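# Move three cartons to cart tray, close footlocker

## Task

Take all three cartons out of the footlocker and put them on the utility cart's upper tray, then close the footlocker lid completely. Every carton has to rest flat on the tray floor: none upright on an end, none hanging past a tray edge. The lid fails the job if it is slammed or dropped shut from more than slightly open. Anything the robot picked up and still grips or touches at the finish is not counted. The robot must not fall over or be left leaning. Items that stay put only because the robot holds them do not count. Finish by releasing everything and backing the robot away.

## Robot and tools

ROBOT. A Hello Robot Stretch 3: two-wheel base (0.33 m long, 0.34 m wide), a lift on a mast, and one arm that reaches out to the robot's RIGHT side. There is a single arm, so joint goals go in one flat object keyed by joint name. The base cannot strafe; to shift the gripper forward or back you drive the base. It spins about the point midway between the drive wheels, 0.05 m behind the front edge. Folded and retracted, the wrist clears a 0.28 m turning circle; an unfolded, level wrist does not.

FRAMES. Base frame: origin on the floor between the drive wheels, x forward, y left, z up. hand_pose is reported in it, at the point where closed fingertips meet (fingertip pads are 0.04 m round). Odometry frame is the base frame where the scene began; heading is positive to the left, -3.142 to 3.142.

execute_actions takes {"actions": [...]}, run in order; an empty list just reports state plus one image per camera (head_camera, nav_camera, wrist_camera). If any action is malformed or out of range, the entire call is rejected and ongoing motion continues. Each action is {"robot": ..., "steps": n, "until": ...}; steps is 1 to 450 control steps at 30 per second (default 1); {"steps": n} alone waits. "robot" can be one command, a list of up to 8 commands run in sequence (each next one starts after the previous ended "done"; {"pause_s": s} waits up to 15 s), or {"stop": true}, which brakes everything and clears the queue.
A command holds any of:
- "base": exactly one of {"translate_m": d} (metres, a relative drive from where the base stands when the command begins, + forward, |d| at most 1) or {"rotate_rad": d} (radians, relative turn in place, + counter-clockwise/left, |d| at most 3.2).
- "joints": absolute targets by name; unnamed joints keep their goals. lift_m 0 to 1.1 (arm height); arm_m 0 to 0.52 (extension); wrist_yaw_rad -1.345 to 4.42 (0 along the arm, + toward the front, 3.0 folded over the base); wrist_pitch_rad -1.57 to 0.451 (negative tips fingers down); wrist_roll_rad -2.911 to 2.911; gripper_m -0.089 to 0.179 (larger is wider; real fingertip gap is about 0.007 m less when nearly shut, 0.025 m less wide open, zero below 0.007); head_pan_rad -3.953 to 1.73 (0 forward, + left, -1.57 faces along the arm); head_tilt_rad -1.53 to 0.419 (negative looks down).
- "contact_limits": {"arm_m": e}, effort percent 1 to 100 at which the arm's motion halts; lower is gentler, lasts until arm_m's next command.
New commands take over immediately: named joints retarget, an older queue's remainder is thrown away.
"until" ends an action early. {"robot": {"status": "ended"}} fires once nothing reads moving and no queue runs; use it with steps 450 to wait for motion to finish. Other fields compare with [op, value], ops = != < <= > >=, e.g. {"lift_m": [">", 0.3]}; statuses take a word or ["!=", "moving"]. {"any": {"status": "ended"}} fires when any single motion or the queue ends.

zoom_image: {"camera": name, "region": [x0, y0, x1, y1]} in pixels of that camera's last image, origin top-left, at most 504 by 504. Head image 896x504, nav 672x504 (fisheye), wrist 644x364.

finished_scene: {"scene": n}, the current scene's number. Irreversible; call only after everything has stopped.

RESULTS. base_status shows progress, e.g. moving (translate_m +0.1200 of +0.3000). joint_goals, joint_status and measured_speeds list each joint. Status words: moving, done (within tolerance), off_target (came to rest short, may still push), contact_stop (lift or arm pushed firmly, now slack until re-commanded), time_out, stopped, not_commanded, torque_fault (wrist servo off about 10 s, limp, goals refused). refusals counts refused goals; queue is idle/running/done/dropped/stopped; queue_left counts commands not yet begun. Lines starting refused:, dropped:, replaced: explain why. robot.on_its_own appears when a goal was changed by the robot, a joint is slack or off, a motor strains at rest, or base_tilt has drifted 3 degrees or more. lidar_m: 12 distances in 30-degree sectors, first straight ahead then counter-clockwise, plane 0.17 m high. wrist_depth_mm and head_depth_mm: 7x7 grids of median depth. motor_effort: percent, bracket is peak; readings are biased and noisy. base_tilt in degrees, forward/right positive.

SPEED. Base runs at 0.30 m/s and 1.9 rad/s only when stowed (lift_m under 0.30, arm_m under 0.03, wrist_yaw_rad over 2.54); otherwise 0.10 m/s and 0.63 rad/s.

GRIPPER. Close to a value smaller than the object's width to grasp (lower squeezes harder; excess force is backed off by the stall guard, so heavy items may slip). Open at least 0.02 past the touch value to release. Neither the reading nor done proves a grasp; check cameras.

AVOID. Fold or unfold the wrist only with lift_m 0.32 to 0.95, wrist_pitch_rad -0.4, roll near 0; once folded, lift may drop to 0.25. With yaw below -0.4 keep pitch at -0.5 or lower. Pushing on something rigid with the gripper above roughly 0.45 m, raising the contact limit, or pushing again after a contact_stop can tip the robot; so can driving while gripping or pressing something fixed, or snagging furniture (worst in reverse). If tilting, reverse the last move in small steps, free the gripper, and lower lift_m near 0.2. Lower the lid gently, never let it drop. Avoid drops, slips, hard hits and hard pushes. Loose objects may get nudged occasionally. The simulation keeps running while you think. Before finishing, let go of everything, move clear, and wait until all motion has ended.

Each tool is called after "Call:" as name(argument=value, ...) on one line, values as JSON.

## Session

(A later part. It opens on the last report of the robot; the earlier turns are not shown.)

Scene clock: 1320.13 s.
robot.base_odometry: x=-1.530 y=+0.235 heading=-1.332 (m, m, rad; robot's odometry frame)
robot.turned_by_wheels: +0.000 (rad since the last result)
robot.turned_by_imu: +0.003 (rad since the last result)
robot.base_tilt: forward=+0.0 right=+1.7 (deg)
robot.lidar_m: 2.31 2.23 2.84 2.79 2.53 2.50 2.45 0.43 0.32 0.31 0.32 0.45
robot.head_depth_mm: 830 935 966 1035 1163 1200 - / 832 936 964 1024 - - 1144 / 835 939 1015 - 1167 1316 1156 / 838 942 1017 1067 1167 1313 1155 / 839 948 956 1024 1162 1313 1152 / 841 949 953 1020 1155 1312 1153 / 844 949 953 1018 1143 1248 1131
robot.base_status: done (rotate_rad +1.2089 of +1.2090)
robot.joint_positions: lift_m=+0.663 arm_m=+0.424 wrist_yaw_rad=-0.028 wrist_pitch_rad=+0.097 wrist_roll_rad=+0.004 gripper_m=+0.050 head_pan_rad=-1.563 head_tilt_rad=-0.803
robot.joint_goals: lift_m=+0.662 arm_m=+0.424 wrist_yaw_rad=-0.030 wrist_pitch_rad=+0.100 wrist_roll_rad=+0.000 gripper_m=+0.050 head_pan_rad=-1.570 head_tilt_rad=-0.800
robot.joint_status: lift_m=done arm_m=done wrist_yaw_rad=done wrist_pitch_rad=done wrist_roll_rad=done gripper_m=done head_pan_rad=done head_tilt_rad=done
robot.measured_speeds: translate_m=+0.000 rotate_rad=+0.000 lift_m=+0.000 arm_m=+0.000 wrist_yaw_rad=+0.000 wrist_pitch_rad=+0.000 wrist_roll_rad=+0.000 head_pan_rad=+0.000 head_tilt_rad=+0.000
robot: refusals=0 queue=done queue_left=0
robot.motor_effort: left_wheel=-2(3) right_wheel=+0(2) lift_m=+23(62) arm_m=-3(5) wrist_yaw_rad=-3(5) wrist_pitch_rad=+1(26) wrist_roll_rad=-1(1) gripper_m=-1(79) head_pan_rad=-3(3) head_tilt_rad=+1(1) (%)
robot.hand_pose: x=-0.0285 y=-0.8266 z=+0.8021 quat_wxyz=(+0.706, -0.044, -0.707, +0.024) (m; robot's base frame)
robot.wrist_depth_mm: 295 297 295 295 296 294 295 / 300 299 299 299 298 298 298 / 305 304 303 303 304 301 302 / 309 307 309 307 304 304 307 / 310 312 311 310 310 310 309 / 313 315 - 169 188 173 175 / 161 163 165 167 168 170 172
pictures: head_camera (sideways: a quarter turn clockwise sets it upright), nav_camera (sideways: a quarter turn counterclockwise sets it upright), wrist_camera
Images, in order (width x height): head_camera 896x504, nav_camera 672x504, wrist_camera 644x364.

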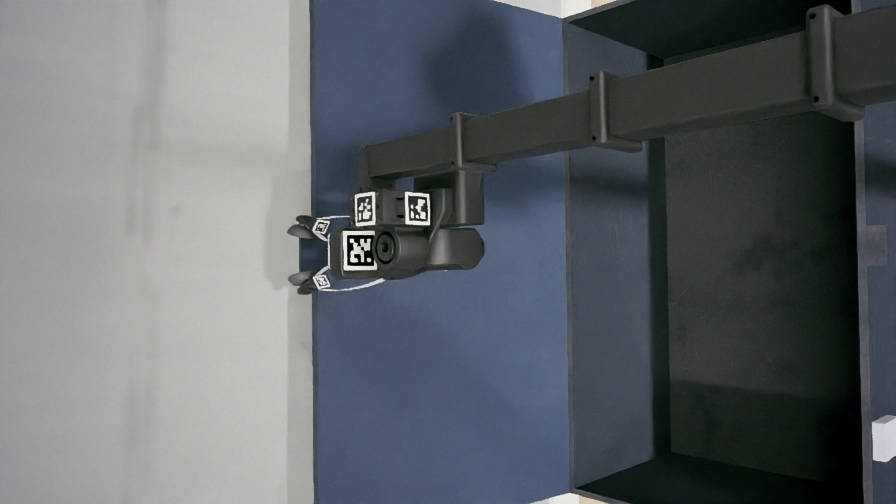

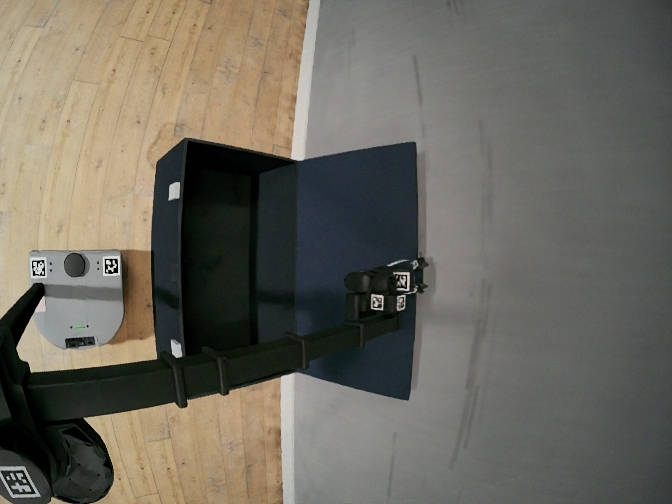

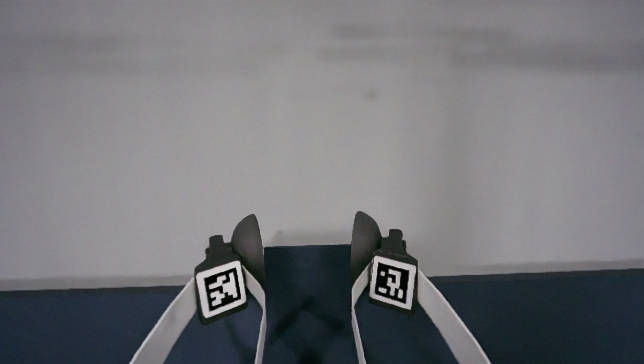

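Call:
execute_actions(actions=[{"robot":[{"joints":{"gripper_m":0.075}},{"joints":{"arm_m":0.430,"lift_m":0.661}},{"joints":{"gripper_m":0.05}},{"joints":{"gripper_m":0.03}}],"steps":450,"until":{"robot":{"status":"ended"}}}])

Scene clock: 1338.57 s.
robot.base_odometry: x=-1.530 y=+0.235 heading=-1.332 (m, m, rad; robot's odometry frame)
robot.turned_by_wheels: +0.000 (rad since the last result)
robot.turned_by_imu: +0.001 (rad since the last result)
robot.base_tilt: forward=-0.1 right=+1.7 (deg)
robot.lidar_m: 2.31 2.23 2.83 2.79 2.53 2.50 2.46 0.43 0.32 0.31 0.32 0.45
robot.head_depth_mm: 827 934 969 1037 1161 1200 1109 / 832 940 963 1015 - - 1145 / 834 943 1014 - 1170 1313 1152 / 836 945 1019 1063 1166 1314 1153 / 839 944 958 1022 1160 1313 1154 / 841 949 954 1021 1155 1305 1152 / 842 951 953 1018 1149 1250 1131
robot.base_status: done (rotate_rad +1.2089 of +1.2090)
robot.joint_positions: lift_m=+0.662 arm_m=+0.430 wrist_yaw_rad=-0.031 wrist_pitch_rad=+0.101 wrist_roll_rad=+0.004 gripper_m=+0.030 head_pan_rad=-1.563 head_tilt_rad=-0.803
robot.joint_goals: lift_m=+0.661 arm_m=+0.430 wrist_yaw_rad=-0.030 wrist_pitch_rad=+0.100 wrist_roll_rad=+0.000 gripper_m=+0.030 head_pan_rad=-1.570 head_tilt_rad=-0.800
robot.joint_status: lift_m=done arm_m=done wrist_yaw_rad=done wrist_pitch_rad=done wrist_roll_rad=done gripper_m=done head_pan_rad=done head_tilt_rad=done
robot.measured_speeds: translate_m=+0.000 rotate_rad=+0.000 lift_m=+0.000 arm_m=+0.000 wrist_yaw_rad=+0.000 wrist_pitch_rad=+0.000 wrist_roll_rad=+0.000 head_pan_rad=+0.000 head_tilt_rad=+0.000
robot: refusals=0 queue=done queue_left=0
robot.motor_effort: left_wheel=-2(3) right_wheel=+2(3) lift_m=+22(21) arm_m=+3(5) wrist_yaw_rad=+0(4) wrist_pitch_rad=-1(1) wrist_roll_rad=-1(1) gripper_m=-10(78) head_pan_rad=-3(3) head_tilt_rad=+1(1) (%)
robot.hand_pose: x=-0.0293 y=-0.8319 z=+0.8023 quat_wxyz=(+0.706, -0.046, -0.707, +0.025) (m; robot's base frame)
robot.wrist_depth_mm: 290 290 293 292 290 288 291 / 294 293 295 296 294 294 293 / 299 296 298 299 298 297 296 / 301 301 300 301 302 302 301 / 306 306 305 305 305 306 306 / 309 309 - 164 309 168 169 / 156 157 159 161 163 165 167
pictures: head_camera (sideways: a quarter turn clockwise sets it upright), nav_camera (sideways: a quarter turn counterclockwise sets it upright), wrist_camera
Images, in order (width x height): head_camera 896x504, nav_camera 672x504, wrist_camera 644x364.

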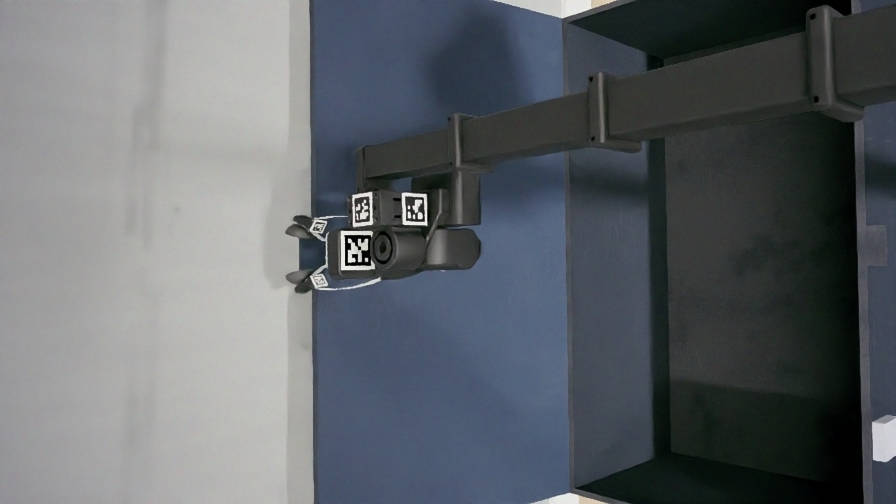

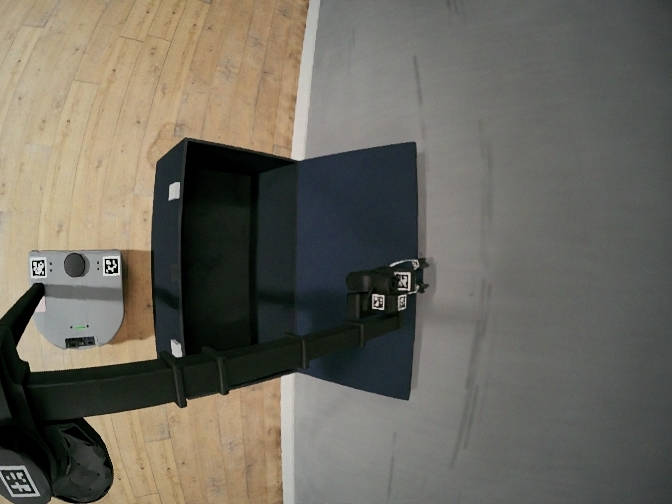

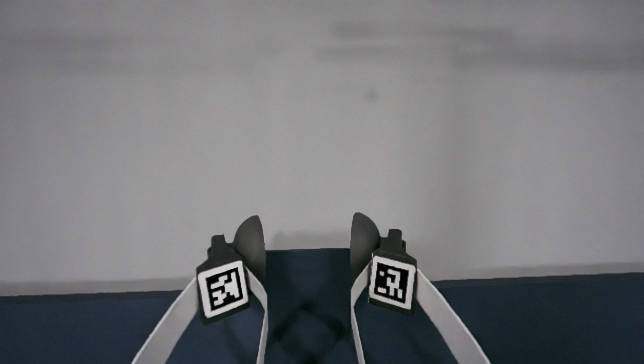

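Call:
execute_actions(actions=[{"robot":[{"joints":{"gripper_m":0.012}},{"joints":{"arm_m":0.402,"lift_m":0.668}},{"joints":{"arm_m":0.351,"lift_m":0.671}},{"joints":{"arm_m":0.310,"lift_m":0.669,"wrist_yaw_rad":-0.025}},{"joints":{"arm_m":0.269,"lift_m":0.664}},{"joints":{"arm_m":0.229,"lift_m":0.655,"wrist_yaw_rad":-0.02}}],"steps":450,"until":{"robot":{"status":"ended"}}}])

Call:
zoom_image(camera="head_camera", region=[360, 170, 520, 330])

Scene clock: 1352.43 s.
robot.base_odometry: x=-1.530 y=+0.235 heading=-1.332 (m, m, rad; robot's odometry frame)
robot.turned_by_wheels: +0.000 (rad since the last result)
robot.turned_by_imu: +0.002 (rad since the last result)
robot.base_tilt: forward=+0.0 right=+1.6 (deg)
robot.lidar_m: 2.31 2.23 2.83 2.79 2.54 2.50 2.45 0.43 0.32 0.31 0.32 0.45
robot.head_depth_mm: 833 936 1074 887 1159 1236 1120 / 833 940 1078 881 1145 - 1133 / 835 942 1082 879 - 1292 1153 / 837 946 1081 838 1196 1310 1146 / 840 947 1086 870 1157 1312 1154 / 843 950 1091 864 1153 1313 1153 / 843 952 1091 861 1121 1247 1132
robot.base_status: done (rotate_rad +1.2089 of +1.2090)
robot.joint_positions: lift_m=+0.656 arm_m=+0.229 wrist_yaw_rad=-0.022 wrist_pitch_rad=+0.080 wrist_roll_rad=+0.004 gripper_m=+0.013 head_pan_rad=-1.563 head_tilt_rad=-0.803
robot.joint_goals: lift_m=+0.655 arm_m=+0.229 wrist_yaw_rad=-0.020 wrist_pitch_rad=+0.100 wrist_roll_rad=+0.000 gripper_m=+0.012 head_pan_rad=-1.570 head_tilt_rad=-0.800
robot.joint_status: lift_m=done arm_m=done wrist_yaw_rad=done wrist_pitch_rad=done wrist_roll_rad=done gripper_m=done head_pan_rad=done head_tilt_rad=done
robot.measured_speeds: translate_m=+0.000 rotate_rad=+0.000 lift_m=+0.000 arm_m=+0.000 wrist_yaw_rad=+0.000 wrist_pitch_rad=+0.000 wrist_roll_rad=+0.000 head_pan_rad=+0.000 head_tilt_rad=+0.000
robot: refusals=0 queue=done queue_left=0
robot.motor_effort: left_wheel=-2(2) right_wheel=+1(3) lift_m=+24(56) arm_m=-3(6) wrist_yaw_rad=+2(5) wrist_pitch_rad=+8(8) wrist_roll_rad=-1(1) gripper_m=-16(78) head_pan_rad=-3(3) head_tilt_rad=+1(1) (%)
robot.hand_pose: x=-0.0271 y=-0.6315 z=+0.7908 quat_wxyz=(+0.706, -0.036, -0.707, +0.020) (m; robot's base frame)
robot.wrist_depth_mm: 479 478 476 475 471 467 471 / 488 485 486 477 477 473 480 / 493 492 492 491 489 495 489 / 507 504 498 501 489 493 497 / 513 510 502 504 503 501 499 / 172 174 - 174 181 182 185 / 179 181 186 189 192 193 198
pictures: head_camera (sideways: a quarter turn clockwise sets it upright), nav_camera (sideways: a quarter turn counterclockwise sets it upright), wrist_camera
Images, in order (width x height): head_camera 896x504, nav_camera 672x504, wrist_camera 644x364.

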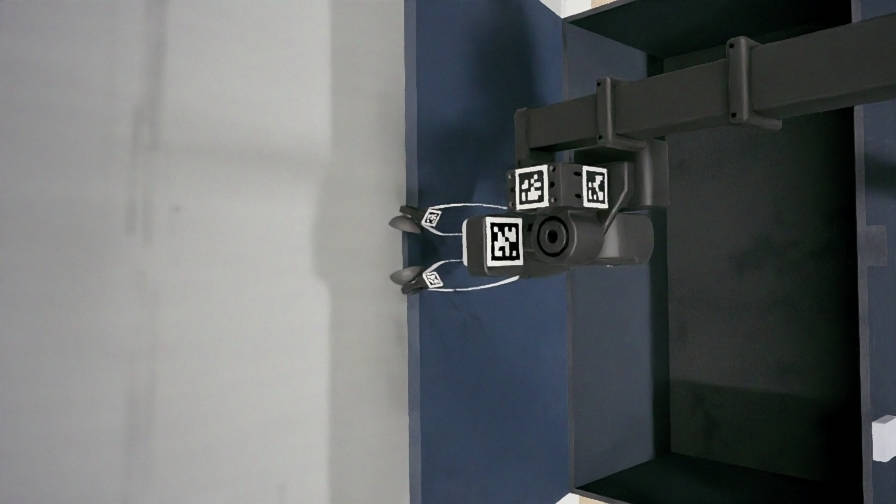

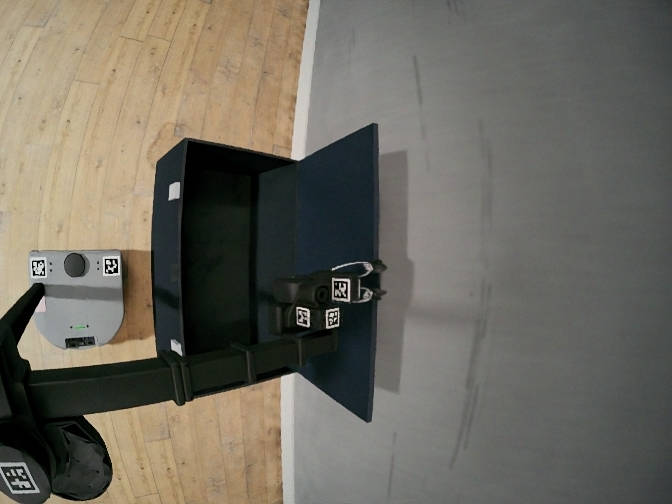

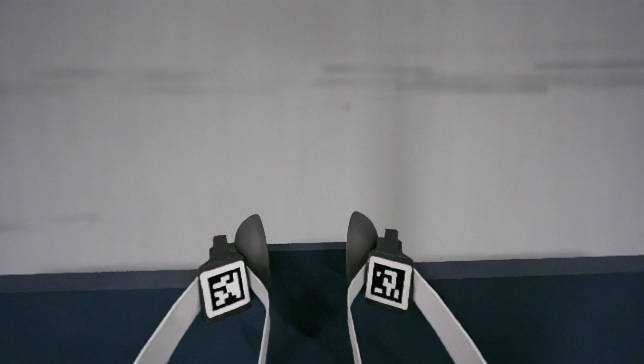

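Region (360, 170, 520, 330) of head_camera's 896x504 image, scaled by 3.150, with more detail than that image has.

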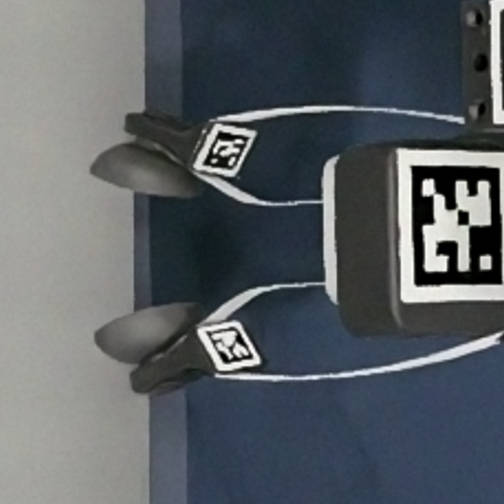

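Call:
execute_actions(actions=[{"robot":[{"joints":{"arm_m":0.190,"lift_m":0.643}},{"joints":{"arm_m":0.152,"lift_m":0.627,"wrist_yaw_rad":-0.016}}],"steps":450,"until":{"robot":{"status":"ended"}}}])

Call:
zoom_image(camera="head_camera", region=[420, 170, 580, 330])

Scene clock: 1365.33 s.
robot.base_odometry: x=-1.530 y=+0.235 heading=-1.332 (m, m, rad; robot's odometry frame)
robot.turned_by_wheels: +0.000 (rad since the last result)
robot.turned_by_imu: +0.001 (rad since the last result)
robot.base_tilt: forward=+0.0 right=+1.7 (deg)
robot.lidar_m: 2.31 2.24 2.83 2.79 2.53 2.51 2.45 0.43 0.32 0.31 0.32 0.45
robot.head_depth_mm: 829 936 1073 1171 1156 1240 1138 / 831 940 1077 1196 1170 - 1136 / 837 942 1080 1209 1112 - 1156 / 838 945 1079 1211 988 1290 1151 / 837 949 1087 1213 1158 1316 1151 / 840 950 1089 1215 1150 1308 1153 / 842 954 1096 1223 1118 1246 1131
robot.base_status: done (rotate_rad +1.2089 of +1.2090)
robot.joint_positions: lift_m=+0.628 arm_m=+0.152 wrist_yaw_rad=-0.018 wrist_pitch_rad=+0.076 wrist_roll_rad=+0.004 gripper_m=+0.013 head_pan_rad=-1.563 head_tilt_rad=-0.803
robot.joint_goals: lift_m=+0.627 arm_m=+0.152 wrist_yaw_rad=-0.016 wrist_pitch_rad=+0.100 wrist_roll_rad=+0.000 gripper_m=+0.012 head_pan_rad=-1.570 head_tilt_rad=-0.800
robot.joint_status: lift_m=done arm_m=done wrist_yaw_rad=done wrist_pitch_rad=done wrist_roll_rad=done gripper_m=done head_pan_rad=done head_tilt_rad=done
robot.measured_speeds: translate_m=+0.000 rotate_rad=+0.000 lift_m=+0.000 arm_m=+0.000 wrist_yaw_rad=+0.000 wrist_pitch_rad=+0.000 wrist_roll_rad=+0.000 head_pan_rad=+0.000 head_tilt_rad=+0.000
robot: refusals=0 queue=done queue_left=0
robot.motor_effort: left_wheel=-2(3) right_wheel=+1(1) lift_m=+24(20) arm_m=-2(3) wrist_yaw_rad=+2(2) wrist_pitch_rad=+10(10) wrist_roll_rad=-1(1) gripper_m=-16(16) head_pan_rad=-3(3) head_tilt_rad=+2(2) (%)
robot.hand_pose: x=-0.0260 y=-0.5545 z=+0.7616 quat_wxyz=(+0.706, -0.033, -0.707, +0.020) (m; robot's base frame)
robot.wrist_depth_mm: 556 556 545 547 547 548 543 / 555 557 557 553 556 544 542 / 572 565 573 563 563 565 558 / 577 577 571 572 565 569 562 / 593 588 576 583 583 572 567 / 178 178 - 181 185 186 190 / 195 196 204 206 210 213 220
pictures: head_camera (sideways: a quarter turn clockwise sets it upright), nav_camera (sideways: a quarter turn counterclockwise sets it upright), wrist_camera
Images, in order (width x height): head_camera 896x504, nav_camera 672x504, wrist_camera 644x364.

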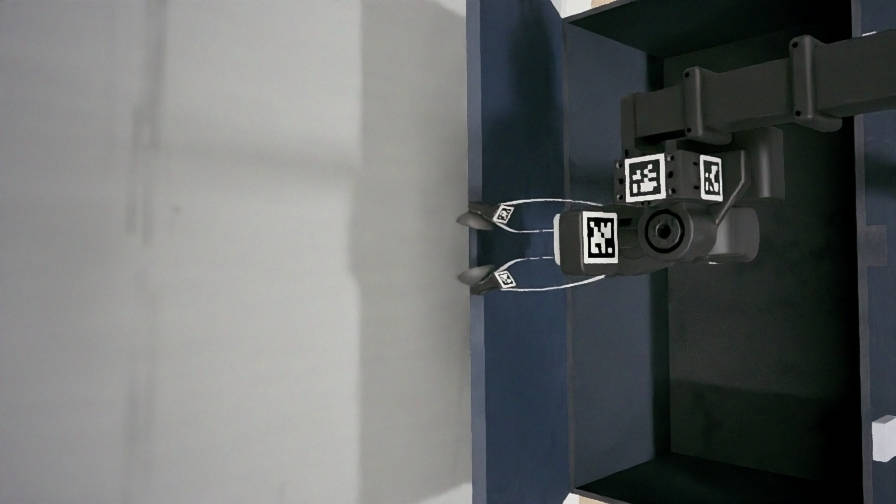

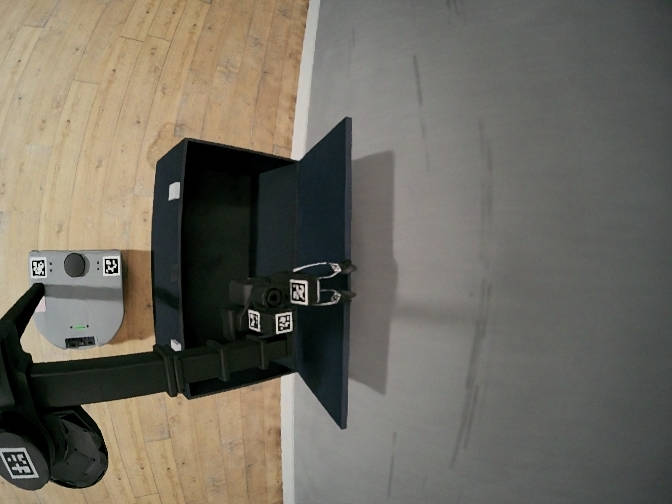

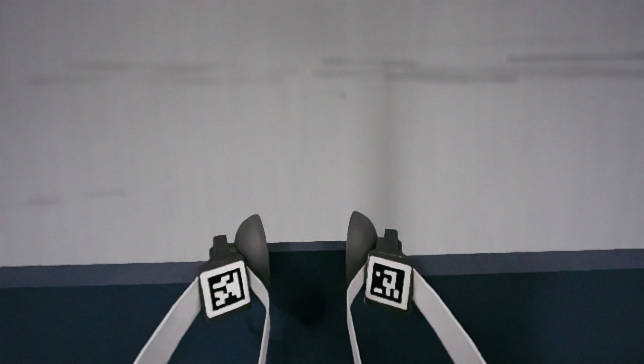

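Region (420, 170, 580, 330) of head_camera's 896x504 image, scaled by 3.150, with more detail than that image has.

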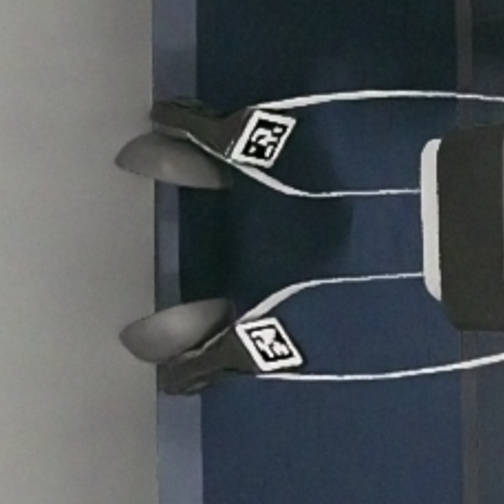

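Call:
execute_actions(actions=[{"robot":{"joints":{"arm_m":0.124,"lift_m":0.608}},"steps":150,"until":{"robot":{"status":"ended"}}},{"robot":{"joints":{"arm_m":0.092,"wrist_pitch_rad":0.016,"wrist_yaw_rad":-0.012}},"steps":150,"until":{"robot":{"status":"ended"}}},{"robot":{"joints":{"arm_m":0.064,"wrist_pitch_rad":-0.084}},"steps":150,"until":{"robot":{"status":"ended"}}}])

Call:
zoom_image(camera="head_camera", region=[520, 170, 680, 330])

Scene clock: 1393.60 s.
robot.base_odometry: x=-1.530 y=+0.235 heading=-1.332 (m, m, rad; robot's odometry frame)
robot.turned_by_wheels: +0.000 (rad since the last result)
robot.turned_by_imu: +0.001 (rad since the last result)
robot.base_tilt: forward=+0.0 right=+1.7 (deg)
robot.lidar_m: 2.31 2.23 2.83 2.79 2.53 2.50 2.45 0.44 0.32 0.31 0.32 0.45
robot.head_depth_mm: 832 936 1069 1256 1216 1234 1146 / 833 941 1074 1262 1249 1325 - / 833 943 1082 1264 1246 1315 - / 836 944 1081 1264 1274 1323 1153 / 841 946 1086 1272 1230 1316 1155 / 841 950 1092 1277 1264 1310 1151 / 842 950 1094 1279 1256 1247 1132
robot.base_status: done (rotate_rad +1.2089 of +1.2090)
robot.joint_positions: lift_m=+0.609 arm_m=+0.064 wrist_yaw_rad=-0.012 wrist_pitch_rad=-0.086 wrist_roll_rad=+0.002 gripper_m=+0.013 head_pan_rad=-1.563 head_tilt_rad=-0.803
robot.joint_goals: lift_m=+0.608 arm_m=+0.064 wrist_yaw_rad=-0.012 wrist_pitch_rad=-0.084 wrist_roll_rad=+0.000 gripper_m=+0.012 head_pan_rad=-1.570 head_tilt_rad=-0.800
robot.joint_status: lift_m=done arm_m=done wrist_yaw_rad=done wrist_pitch_rad=done wrist_roll_rad=done gripper_m=done head_pan_rad=done head_tilt_rad=done
robot.measured_speeds: translate_m=+0.000 rotate_rad=+0.000 lift_m=+0.000 arm_m=+0.000 wrist_yaw_rad=+0.000 wrist_pitch_rad=+0.000 wrist_roll_rad=+0.000 head_pan_rad=+0.000 head_tilt_rad=+0.000
robot: refusals=0 queue=done queue_left=0
robot.motor_effort: left_wheel=-2(2) right_wheel=+1(2) lift_m=+24(20) arm_m=-1(1) wrist_yaw_rad=+0(3) wrist_pitch_rad=+1(24) wrist_roll_rad=-1(2) gripper_m=-16(16) head_pan_rad=-3(3) head_tilt_rad=+2(1) (%)
robot.hand_pose: x=-0.0246 y=-0.4622 z=+0.7012 quat_wxyz=(+0.706, +0.026, -0.707, -0.035) (m; robot's base frame)
robot.wrist_depth_mm: 605 596 594 592 591 590 584 / 619 623 614 624 605 617 608 / 645 651 652 641 643 632 639 / 694 687 684 677 664 666 658 / 700 693 689 690 683 689 671 / 196 200 206 210 209 222 229 / 321 325 349 361 377 396 423
pictures: head_camera (sideways: a quarter turn clockwise sets it upright), nav_camera (sideways: a quarter turn counterclockwise sets it upright), wrist_camera
Images, in order (width x height): head_camera 896x504, nav_camera 672x504, wrist_camera 644x364.

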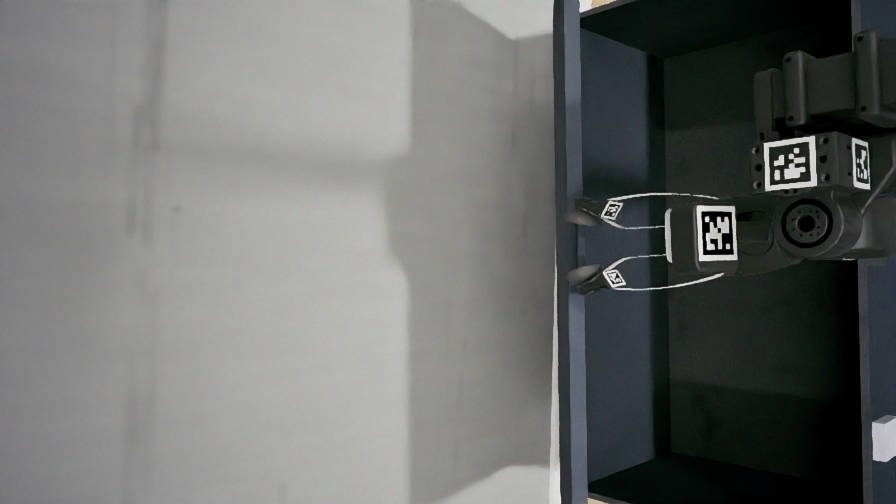

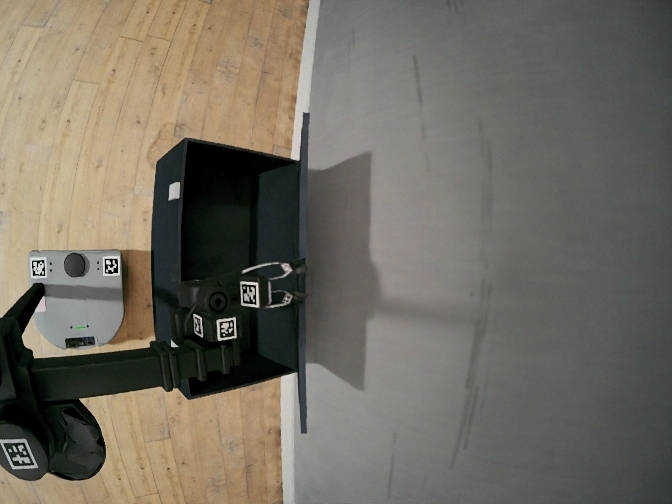

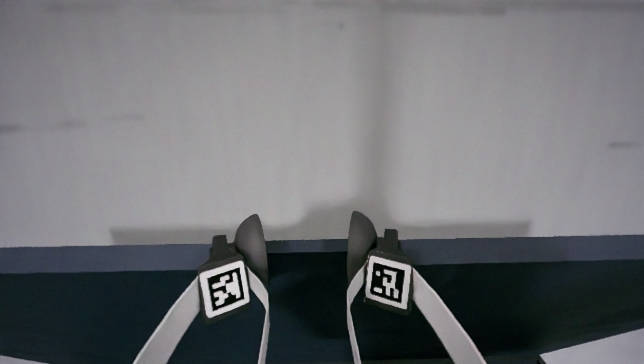

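Region (520, 170, 680, 330) of head_camera's 896x504 image, scaled by 3.150, with more detail than that image has.

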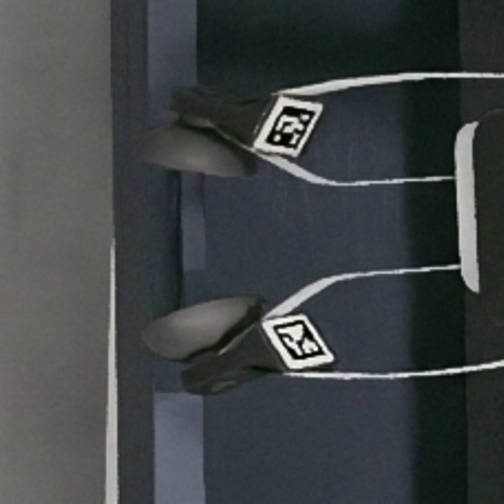

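Call:
execute_actions(actions=[{"robot":{"joints":{"arm_m":0.040,"wrist_pitch_rad":-0.195,"wrist_yaw_rad":-0.008}},"steps":150,"until":{"robot":{"status":"ended"}}},{"robot":{"joints":{"arm_m":0.027,"wrist_pitch_rad":-0.33,"head_tilt_rad":-1.0}},"steps":150,"until":{"robot":{"status":"ended"}}}])

Scene clock: 1402.33 s.
robot.base_odometry: x=-1.530 y=+0.235 heading=-1.332 (m, m, rad; robot's odometry frame)
robot.turned_by_wheels: +0.000 (rad since the last result)
robot.turned_by_imu: +0.001 (rad since the last result)
robot.base_tilt: forward=-0.1 right=+1.6 (deg)
robot.lidar_m: 2.31 2.23 2.82 2.79 2.53 2.50 2.45 0.43 0.32 0.31 0.32 0.45
robot.head_depth_mm: 893 1039 1241 972 1224 1109 1126 / 892 1041 1251 979 1359 - - / 896 1047 1253 978 1365 - 1134 / 900 1051 1258 980 1379 1075 1134 / 903 1053 1267 984 1357 1161 1119 / 906 1058 1270 988 1351 1154 1120 / 909 1062 1272 993 1264 1105 1119
robot.base_status: done (rotate_rad +1.2089 of +1.2090)
robot.joint_positions: lift_m=+0.609 arm_m=+0.027 wrist_yaw_rad=-0.008 wrist_pitch_rad=-0.314 wrist_roll_rad=-0.006 gripper_m=+0.013 head_pan_rad=-1.563 head_tilt_rad=-0.987
robot.joint_goals: lift_m=+0.608 arm_m=+0.027 wrist_yaw_rad=-0.008 wrist_pitch_rad=-0.330 wrist_roll_rad=+0.000 gripper_m=+0.012 head_pan_rad=-1.570 head_tilt_rad=-1.000
robot.joint_status: lift_m=done arm_m=done wrist_yaw_rad=done wrist_pitch_rad=done wrist_roll_rad=done gripper_m=done head_pan_rad=done head_tilt_rad=done
robot.measured_speeds: translate_m=+0.000 rotate_rad=+0.000 lift_m=+0.000 arm_m=+0.000 wrist_yaw_rad=+0.000 wrist_pitch_rad=+0.000 wrist_roll_rad=+0.000 head_pan_rad=+0.000 head_tilt_rad=+0.000
robot: refusals=0 queue=done queue_left=0
robot.motor_effort: left_wheel=-3(2) right_wheel=+1(2) lift_m=+23(23) arm_m=+4(6) wrist_yaw_rad=+0(6) wrist_pitch_rad=-7(26) wrist_roll_rad=+2(2) gripper_m=-16(16) head_pan_rad=-3(3) head_tilt_rad=-5(22) (%)
robot.hand_pose: x=-0.0234 y=-0.4078 z=+0.6453 quat_wxyz=(+0.700, +0.108, -0.696, -0.113) (m; robot's base frame)
robot.wrist_depth_mm: 625 628 614 619 604 603 604 / 667 678 661 654 657 646 634 / 734 719 720 703 705 688 692 / 790 792 783 762 774 752 756 / 511 184 818 187 802 619 793 / 914 611 642 638 640 616 871 / 508 649 704 710 718 621 800
pictures: head_camera (sideways: a quarter turn clockwise sets it upright), nav_camera (sideways: a quarter turn counterclockwise sets it upright), wrist_camera
Images, in order (width x height): head_camera 896x504, nav_camera 672x504, wrist_camera 644x364.

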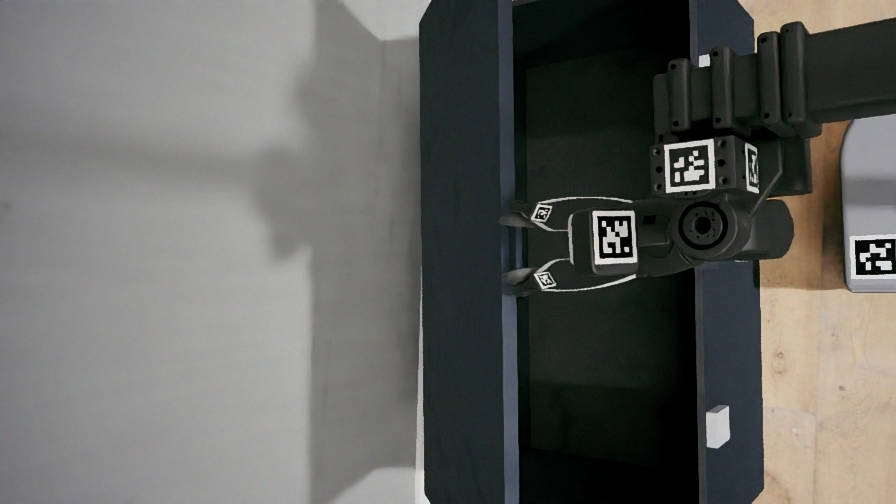

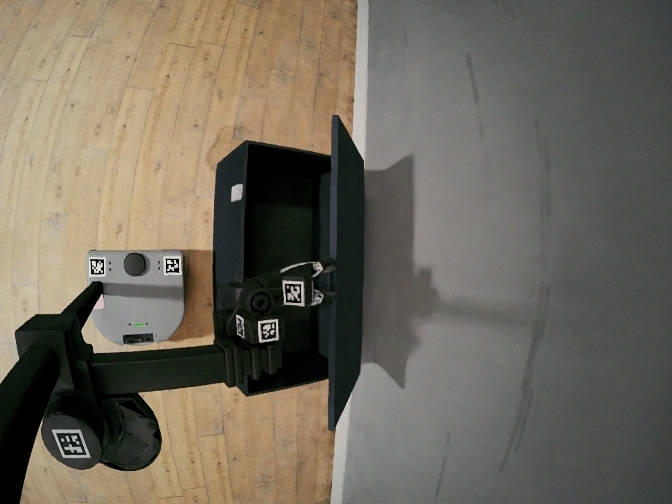

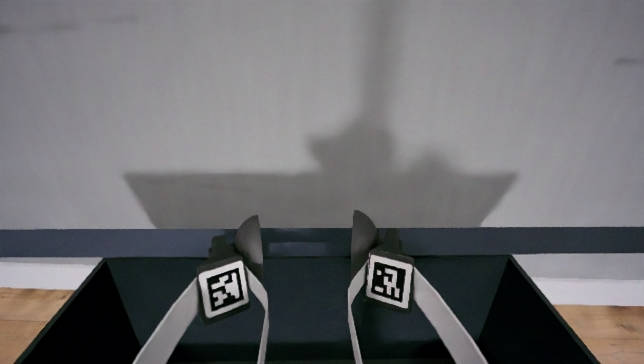

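Call:
execute_actions(actions=[{"robot":{"joints":{"arm_m":0.0,"lift_m":0.578}},"steps":150,"until":{"robot":{"status":"ended"}}},{"robot":{"joints":{"lift_m":0.548,"wrist_pitch_rad":-0.294}},"steps":150,"until":{"robot":{"status":"ended"}}},{"robot":{"joints":{"lift_m":0.518,"wrist_pitch_rad":-0.258}},"steps":150,"until":{"robot":{"status":"ended"}}},{"robot":{"joints":{"lift_m":0.488,"wrist_pitch_rad":-0.222}},"steps":150,"until":{"robot":{"status":"ended"}}}])

Scene clock: 1416.03 s.
robot.base_odometry: x=-1.530 y=+0.235 heading=-1.332 (m, m, rad; robot's odometry frame)
robot.turned_by_wheels: +0.000 (rad since the last result)
robot.turned_by_imu: +0.001 (rad since the last result)
robot.base_tilt: forward=+0.0 right=+1.6 (deg)
robot.lidar_m: 2.31 2.24 2.83 2.79 2.53 2.51 2.45 0.51 0.37 0.36 0.38 0.52
robot.head_depth_mm: 890 1037 1247 1055 897 1187 1122 / 898 1045 1252 1056 897 1189 - / 895 1045 1255 1054 898 1110 - / 897 1049 1257 1053 866 1189 - / 903 1050 1262 1054 900 1171 1117 / 905 1056 1270 1056 897 1158 1120 / 906 1059 1274 1055 899 1145 1117
robot.base_status: done (rotate_rad +1.2089 of +1.2090)
robot.joint_positions: lift_m=+0.489 arm_m=-0.001 wrist_yaw_rad=-0.007 wrist_pitch_rad=-0.276 wrist_roll_rad=-0.006 gripper_m=+0.013 head_pan_rad=-1.563 head_tilt_rad=-0.989
robot.joint_goals: lift_m=+0.488 arm_m=+0.000 wrist_yaw_rad=-0.008 wrist_pitch_rad=-0.222 wrist_roll_rad=+0.000 gripper_m=+0.012 head_pan_rad=-1.570 head_tilt_rad=-1.000
robot.joint_status: lift_m=done arm_m=done wrist_yaw_rad=done wrist_pitch_rad=off_target wrist_roll_rad=done gripper_m=done head_pan_rad=done head_tilt_rad=done
robot.measured_speeds: translate_m=+0.000 rotate_rad=+0.000 lift_m=+0.000 arm_m=+0.000 wrist_yaw_rad=+0.000 wrist_pitch_rad=+0.000 wrist_roll_rad=+0.000 head_pan_rad=+0.000 head_tilt_rad=+0.000
robot: refusals=0 queue=dropped queue_left=0
robot.motor_effort: left_wheel=-3(4) right_wheel=+2(7) lift_m=+23(39) arm_m=+6(7) wrist_yaw_rad=-1(2) wrist_pitch_rad=+22(28) wrist_roll_rad=+2(2) gripper_m=-17(17) head_pan_rad=-3(3) head_tilt_rad=-5(5) (%)
robot.hand_pose: x=-0.0233 y=-0.3842 z=+0.5342 quat_wxyz=(+0.702, +0.095, -0.698, -0.100) (m; robot's base frame)
robot.wrist_depth_mm: 640 656 645 639 632 626 624 / 697 683 681 685 690 669 661 / 738 726 753 727 721 718 710 / 785 781 753 768 755 756 759 / 189 189 223 188 222 190 192 / 477 672 706 717 713 622 466 / 465 640 685 696 684 620 418
pictures: head_camera (sideways: a quarter turn clockwise sets it upright), nav_camera (sideways: a quarter turn counterclockwise sets it upright), wrist_camera
replaced: robot.lift_m: its motion had ended contact_stop
replaced: robot.wrist_pitch_rad: its motion had ended off_target
Images, in order (width x height): head_camera 896x504, nav_camera 672x504, wrist_camera 644x364.

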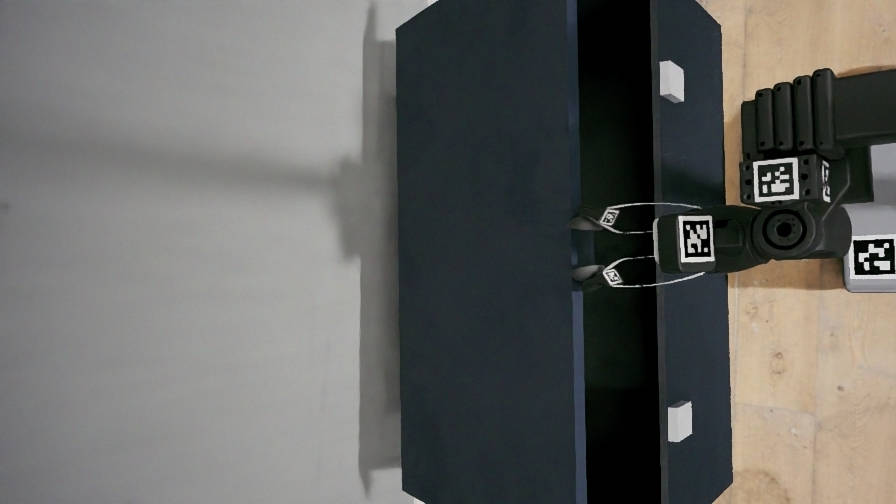

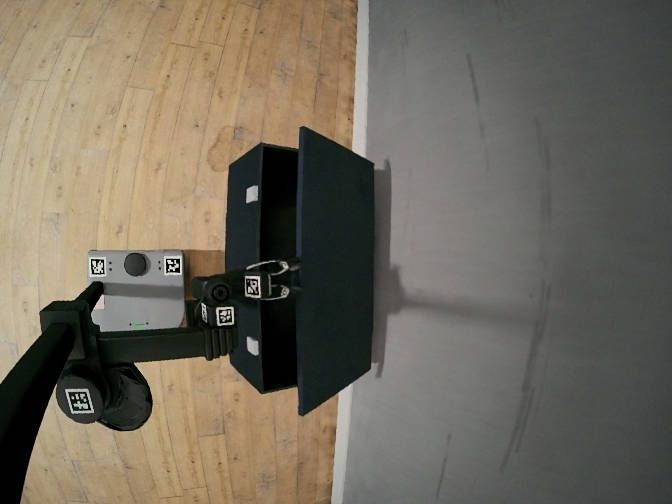

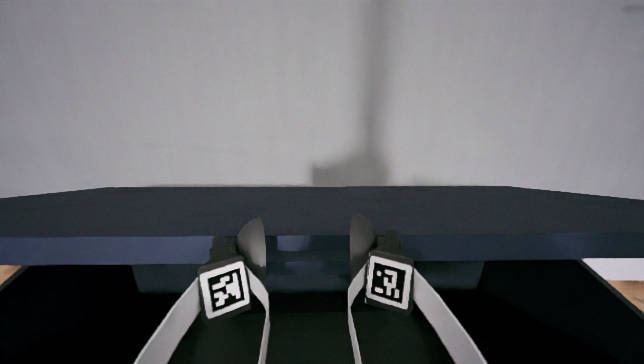

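Call:
execute_actions(actions=[{"robot":{"joints":{"lift_m":0.459,"wrist_pitch_rad":-0.180}},"steps":150,"until":{"robot":{"status":"ended"}}},{"robot":{"joints":{"lift_m":0.430,"wrist_pitch_rad":-0.140}},"steps":150,"until":{"robot":{"status":"ended"}}},{"robot":{"joints":{"lift_m":0.401,"wrist_pitch_rad":-0.100}},"steps":150,"until":{"robot":{"status":"ended"}}},{"robot":{"joints":{"lift_m":0.372,"wrist_pitch_rad":-0.060}},"steps":150,"until":{"robot":{"status":"ended"}}}])

Scene clock: 1432.50 s.
robot.base_odometry: x=-1.530 y=+0.235 heading=-1.332 (m, m, rad; robot's odometry frame)
robot.turned_by_wheels: +0.000 (rad since the last result)
robot.turned_by_imu: +0.001 (rad since the last result)
robot.base_tilt: forward=+0.0 right=+1.6 (deg)
robot.lidar_m: 2.31 2.24 2.84 2.79 2.53 2.50 2.45 0.56 0.41 0.40 0.42 1.48
robot.head_depth_mm: 891 1040 1237 1086 972 1186 1121 / 895 1039 1253 1083 970 1184 1138 / 896 1045 1250 1084 944 1183 - / 901 1047 1257 1086 932 1078 - / 902 1052 1261 1084 944 1178 1118 / 907 1055 1271 1085 944 1177 1113 / 908 1062 1272 1081 944 1180 1112
robot.base_status: done (rotate_rad +1.2089 of +1.2090)
robot.joint_positions: lift_m=+0.372 arm_m=-0.001 wrist_yaw_rad=-0.008 wrist_pitch_rad=-0.124 wrist_roll_rad=-0.006 gripper_m=+0.013 head_pan_rad=-1.563 head_tilt_rad=-0.989
robot.joint_goals: lift_m=+0.372 arm_m=+0.000 wrist_yaw_rad=-0.008 wrist_pitch_rad=-0.060 wrist_roll_rad=+0.000 gripper_m=+0.012 head_pan_rad=-1.570 head_tilt_rad=-1.000
robot.joint_status: lift_m=done arm_m=done wrist_yaw_rad=done wrist_pitch_rad=off_target wrist_roll_rad=done gripper_m=done head_pan_rad=done head_tilt_rad=done
robot.measured_speeds: translate_m=+0.000 rotate_rad=+0.000 lift_m=+0.000 arm_m=+0.000 wrist_yaw_rad=+0.000 wrist_pitch_rad=+0.000 wrist_roll_rad=+0.000 head_pan_rad=+0.000 head_tilt_rad=+0.000
robot: refusals=0 queue=dropped queue_left=0
robot.motor_effort: left_wheel=-3(3) right_wheel=+2(2) lift_m=+27(25) arm_m=+6(6) wrist_yaw_rad=+0(1) wrist_pitch_rad=+26(29) wrist_roll_rad=+2(2) gripper_m=-16(17) head_pan_rad=-3(3) head_tilt_rad=-5(5) (%)
robot.hand_pose: x=-0.0236 y=-0.3956 z=+0.4556 quat_wxyz=(+0.708, +0.041, -0.704, -0.047) (m; robot's base frame)
robot.wrist_depth_mm: 648 656 657 646 633 650 632 / 679 691 675 674 663 664 669 / 727 722 726 705 697 701 695 / 753 588 591 579 560 556 717 / 189 188 218 188 214 190 192 / 480 644 669 671 677 617 423 / 468 626 661 645 657 606 421
pictures: head_camera (sideways: a quarter turn clockwise sets it upright), nav_camera (sideways: a quarter turn counterclockwise sets it upright), wrist_camera
replaced: robot.wrist_pitch_rad: its motion had ended off_target
replaced: robot.wrist_pitch_rad: its motion had ended off_target
replaced: robot.wrist_pitch_rad: its motion had ended off_target
Images, in order (width x height): head_camera 896x504, nav_camera 672x504, wrist_camera 644x364.

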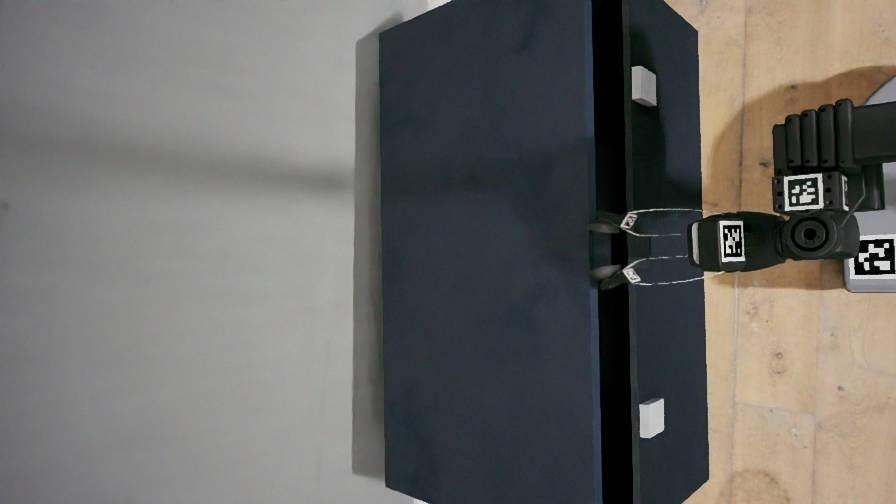

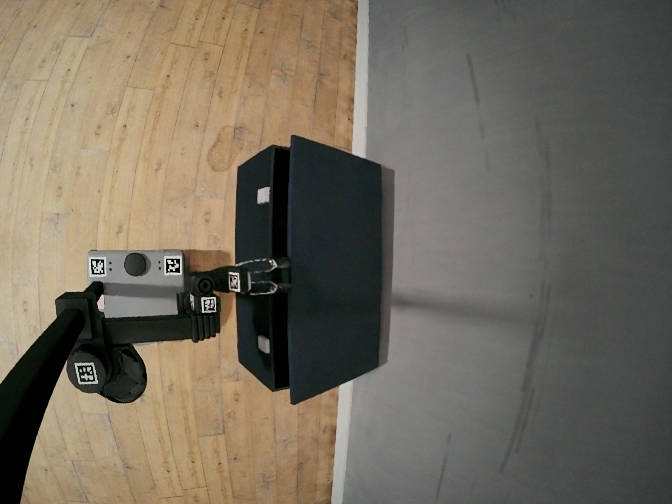

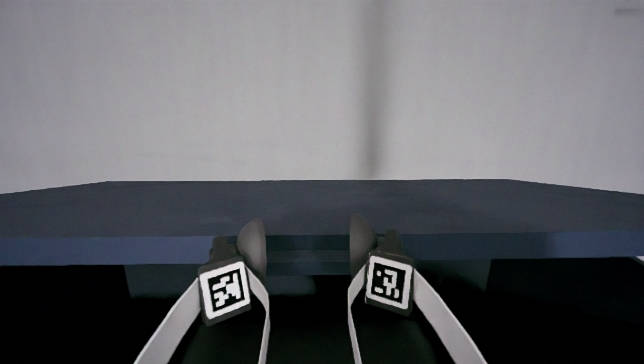

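Stable. Continue.

Call:
execute_actions(actions=[{"robot":{"joints":{"lift_m":0.343,"wrist_pitch_rad":-0.02}},"steps":150,"until":{"robot":{"status":"ended"}}},{"robot":{"joints":{"lift_m":0.314,"wrist_pitch_rad":0.02}},"steps":150,"until":{"robot":{"status":"ended"}}},{"robot":{"joints":{"lift_m":0.285,"wrist_pitch_rad":0.06}},"steps":150,"until":{"robot":{"status":"ended"}}},{"robot":{"joints":{"lift_m":0.260,"wrist_pitch_rad":0.10}},"steps":150,"until":{"robot":{"status":"ended"}}},{"robot":{"joints":{"lift_m":0.245}},"steps":150,"until":{"robot":{"status":"ended"}}}])

Scene clock: 1445.63 s.
robot.base_odometry: x=-1.530 y=+0.235 heading=-1.332 (m, m, rad; robot's odometry frame)
robot.turned_by_wheels: +0.000 (rad since the last result)
robot.turned_by_imu: +0.002 (rad since the last result)
robot.base_tilt: forward=+0.0 right=+1.6 (deg)
robot.lidar_m: 2.31 2.24 2.83 2.79 2.54 2.51 2.45 1.30 0.44 0.42 0.44 1.48
robot.head_depth_mm: 892 1040 1225 1129 1009 1201 1126 / 896 1040 1229 1129 1003 1202 1137 / 897 1048 1224 1130 1006 1204 1157 / 901 1050 1225 1124 988 1208 - / 900 1050 1261 1124 1000 1196 1118 / 904 1056 1265 1124 992 1185 1116 / 907 1059 1273 1123 983 1184 1115
robot.base_status: done (rotate_rad +1.2089 of +1.2090)
robot.joint_positions: lift_m=+0.245 arm_m=-0.001 wrist_yaw_rad=-0.009 wrist_pitch_rad=+0.030 wrist_roll_rad=-0.006 gripper_m=+0.013 head_pan_rad=-1.563 head_tilt_rad=-0.989
robot.joint_goals: lift_m=+0.245 arm_m=+0.000 wrist_yaw_rad=-0.008 wrist_pitch_rad=+0.100 wrist_roll_rad=+0.000 gripper_m=+0.012 head_pan_rad=-1.570 head_tilt_rad=-1.000
robot.joint_status: lift_m=done arm_m=done wrist_yaw_rad=done wrist_pitch_rad=off_target wrist_roll_rad=done gripper_m=done head_pan_rad=done head_tilt_rad=done
robot.measured_speeds: translate_m=+0.000 rotate_rad=+0.000 lift_m=+0.000 arm_m=+0.000 wrist_yaw_rad=+0.000 wrist_pitch_rad=+0.000 wrist_roll_rad=+0.000 head_pan_rad=+0.000 head_tilt_rad=+0.000
robot: refusals=0 queue=done queue_left=0
robot.motor_effort: left_wheel=-3(3) right_wheel=+2(2) lift_m=+29(31) arm_m=+6(6) wrist_yaw_rad=+1(1) wrist_pitch_rad=+29(31) wrist_roll_rad=+2(2) gripper_m=-16(17) head_pan_rad=-3(3) head_tilt_rad=-5(5) (%)
robot.hand_pose: x=-0.0237 y=-0.4011 z=+0.3676 quat_wxyz=(+0.709, -0.013, -0.705, +0.007) (m; robot's base frame)
robot.wrist_depth_mm: 681 682 665 672 662 666 663 / 707 698 701 691 689 691 684 / 707 712 715 696 704 687 701 / 461 453 448 440 436 433 430 / 192 191 214 189 211 190 192 / 186 188 187 168 197 194 197 / 188 189 193 195 197 198 200
pictures: head_camera (sideways: a quarter turn clockwise sets it upright), nav_camera (sideways: a quarter turn counterclockwise sets it upright), wrist_camera
replaced: robot.wrist_pitch_rad: its motion had ended off_target
replaced: robot.wrist_pitch_rad: its motion had ended off_target
replaced: robot.wrist_pitch_rad: its motion had ended off_target
Images, in order (width x height): head_camera 896x504, nav_camera 672x504, wrist_camera 644x364.

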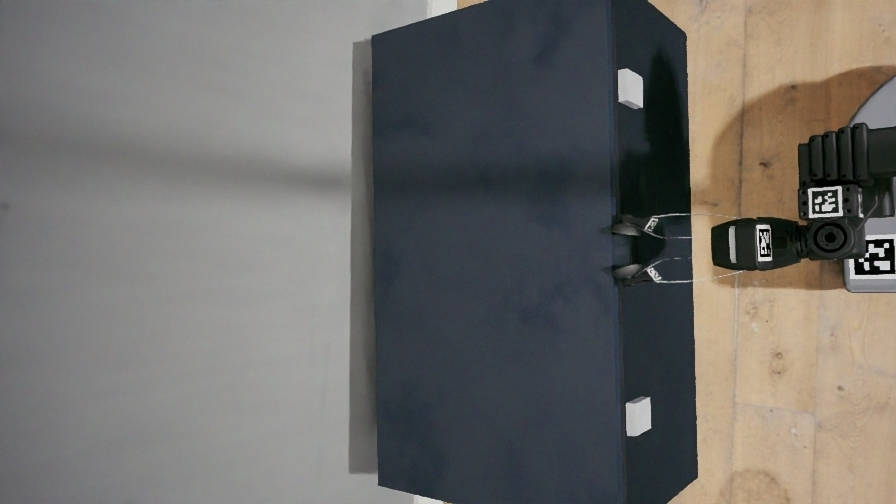

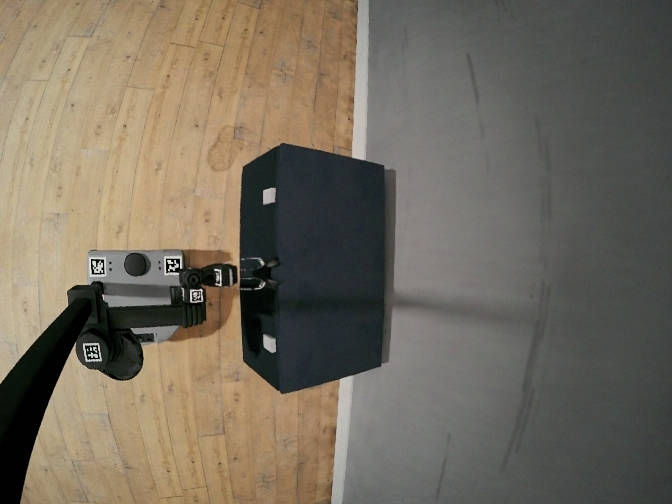

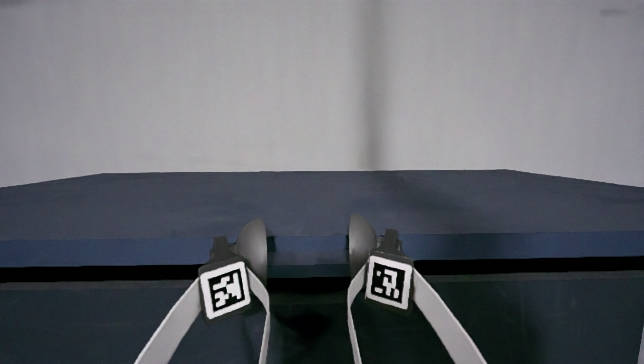

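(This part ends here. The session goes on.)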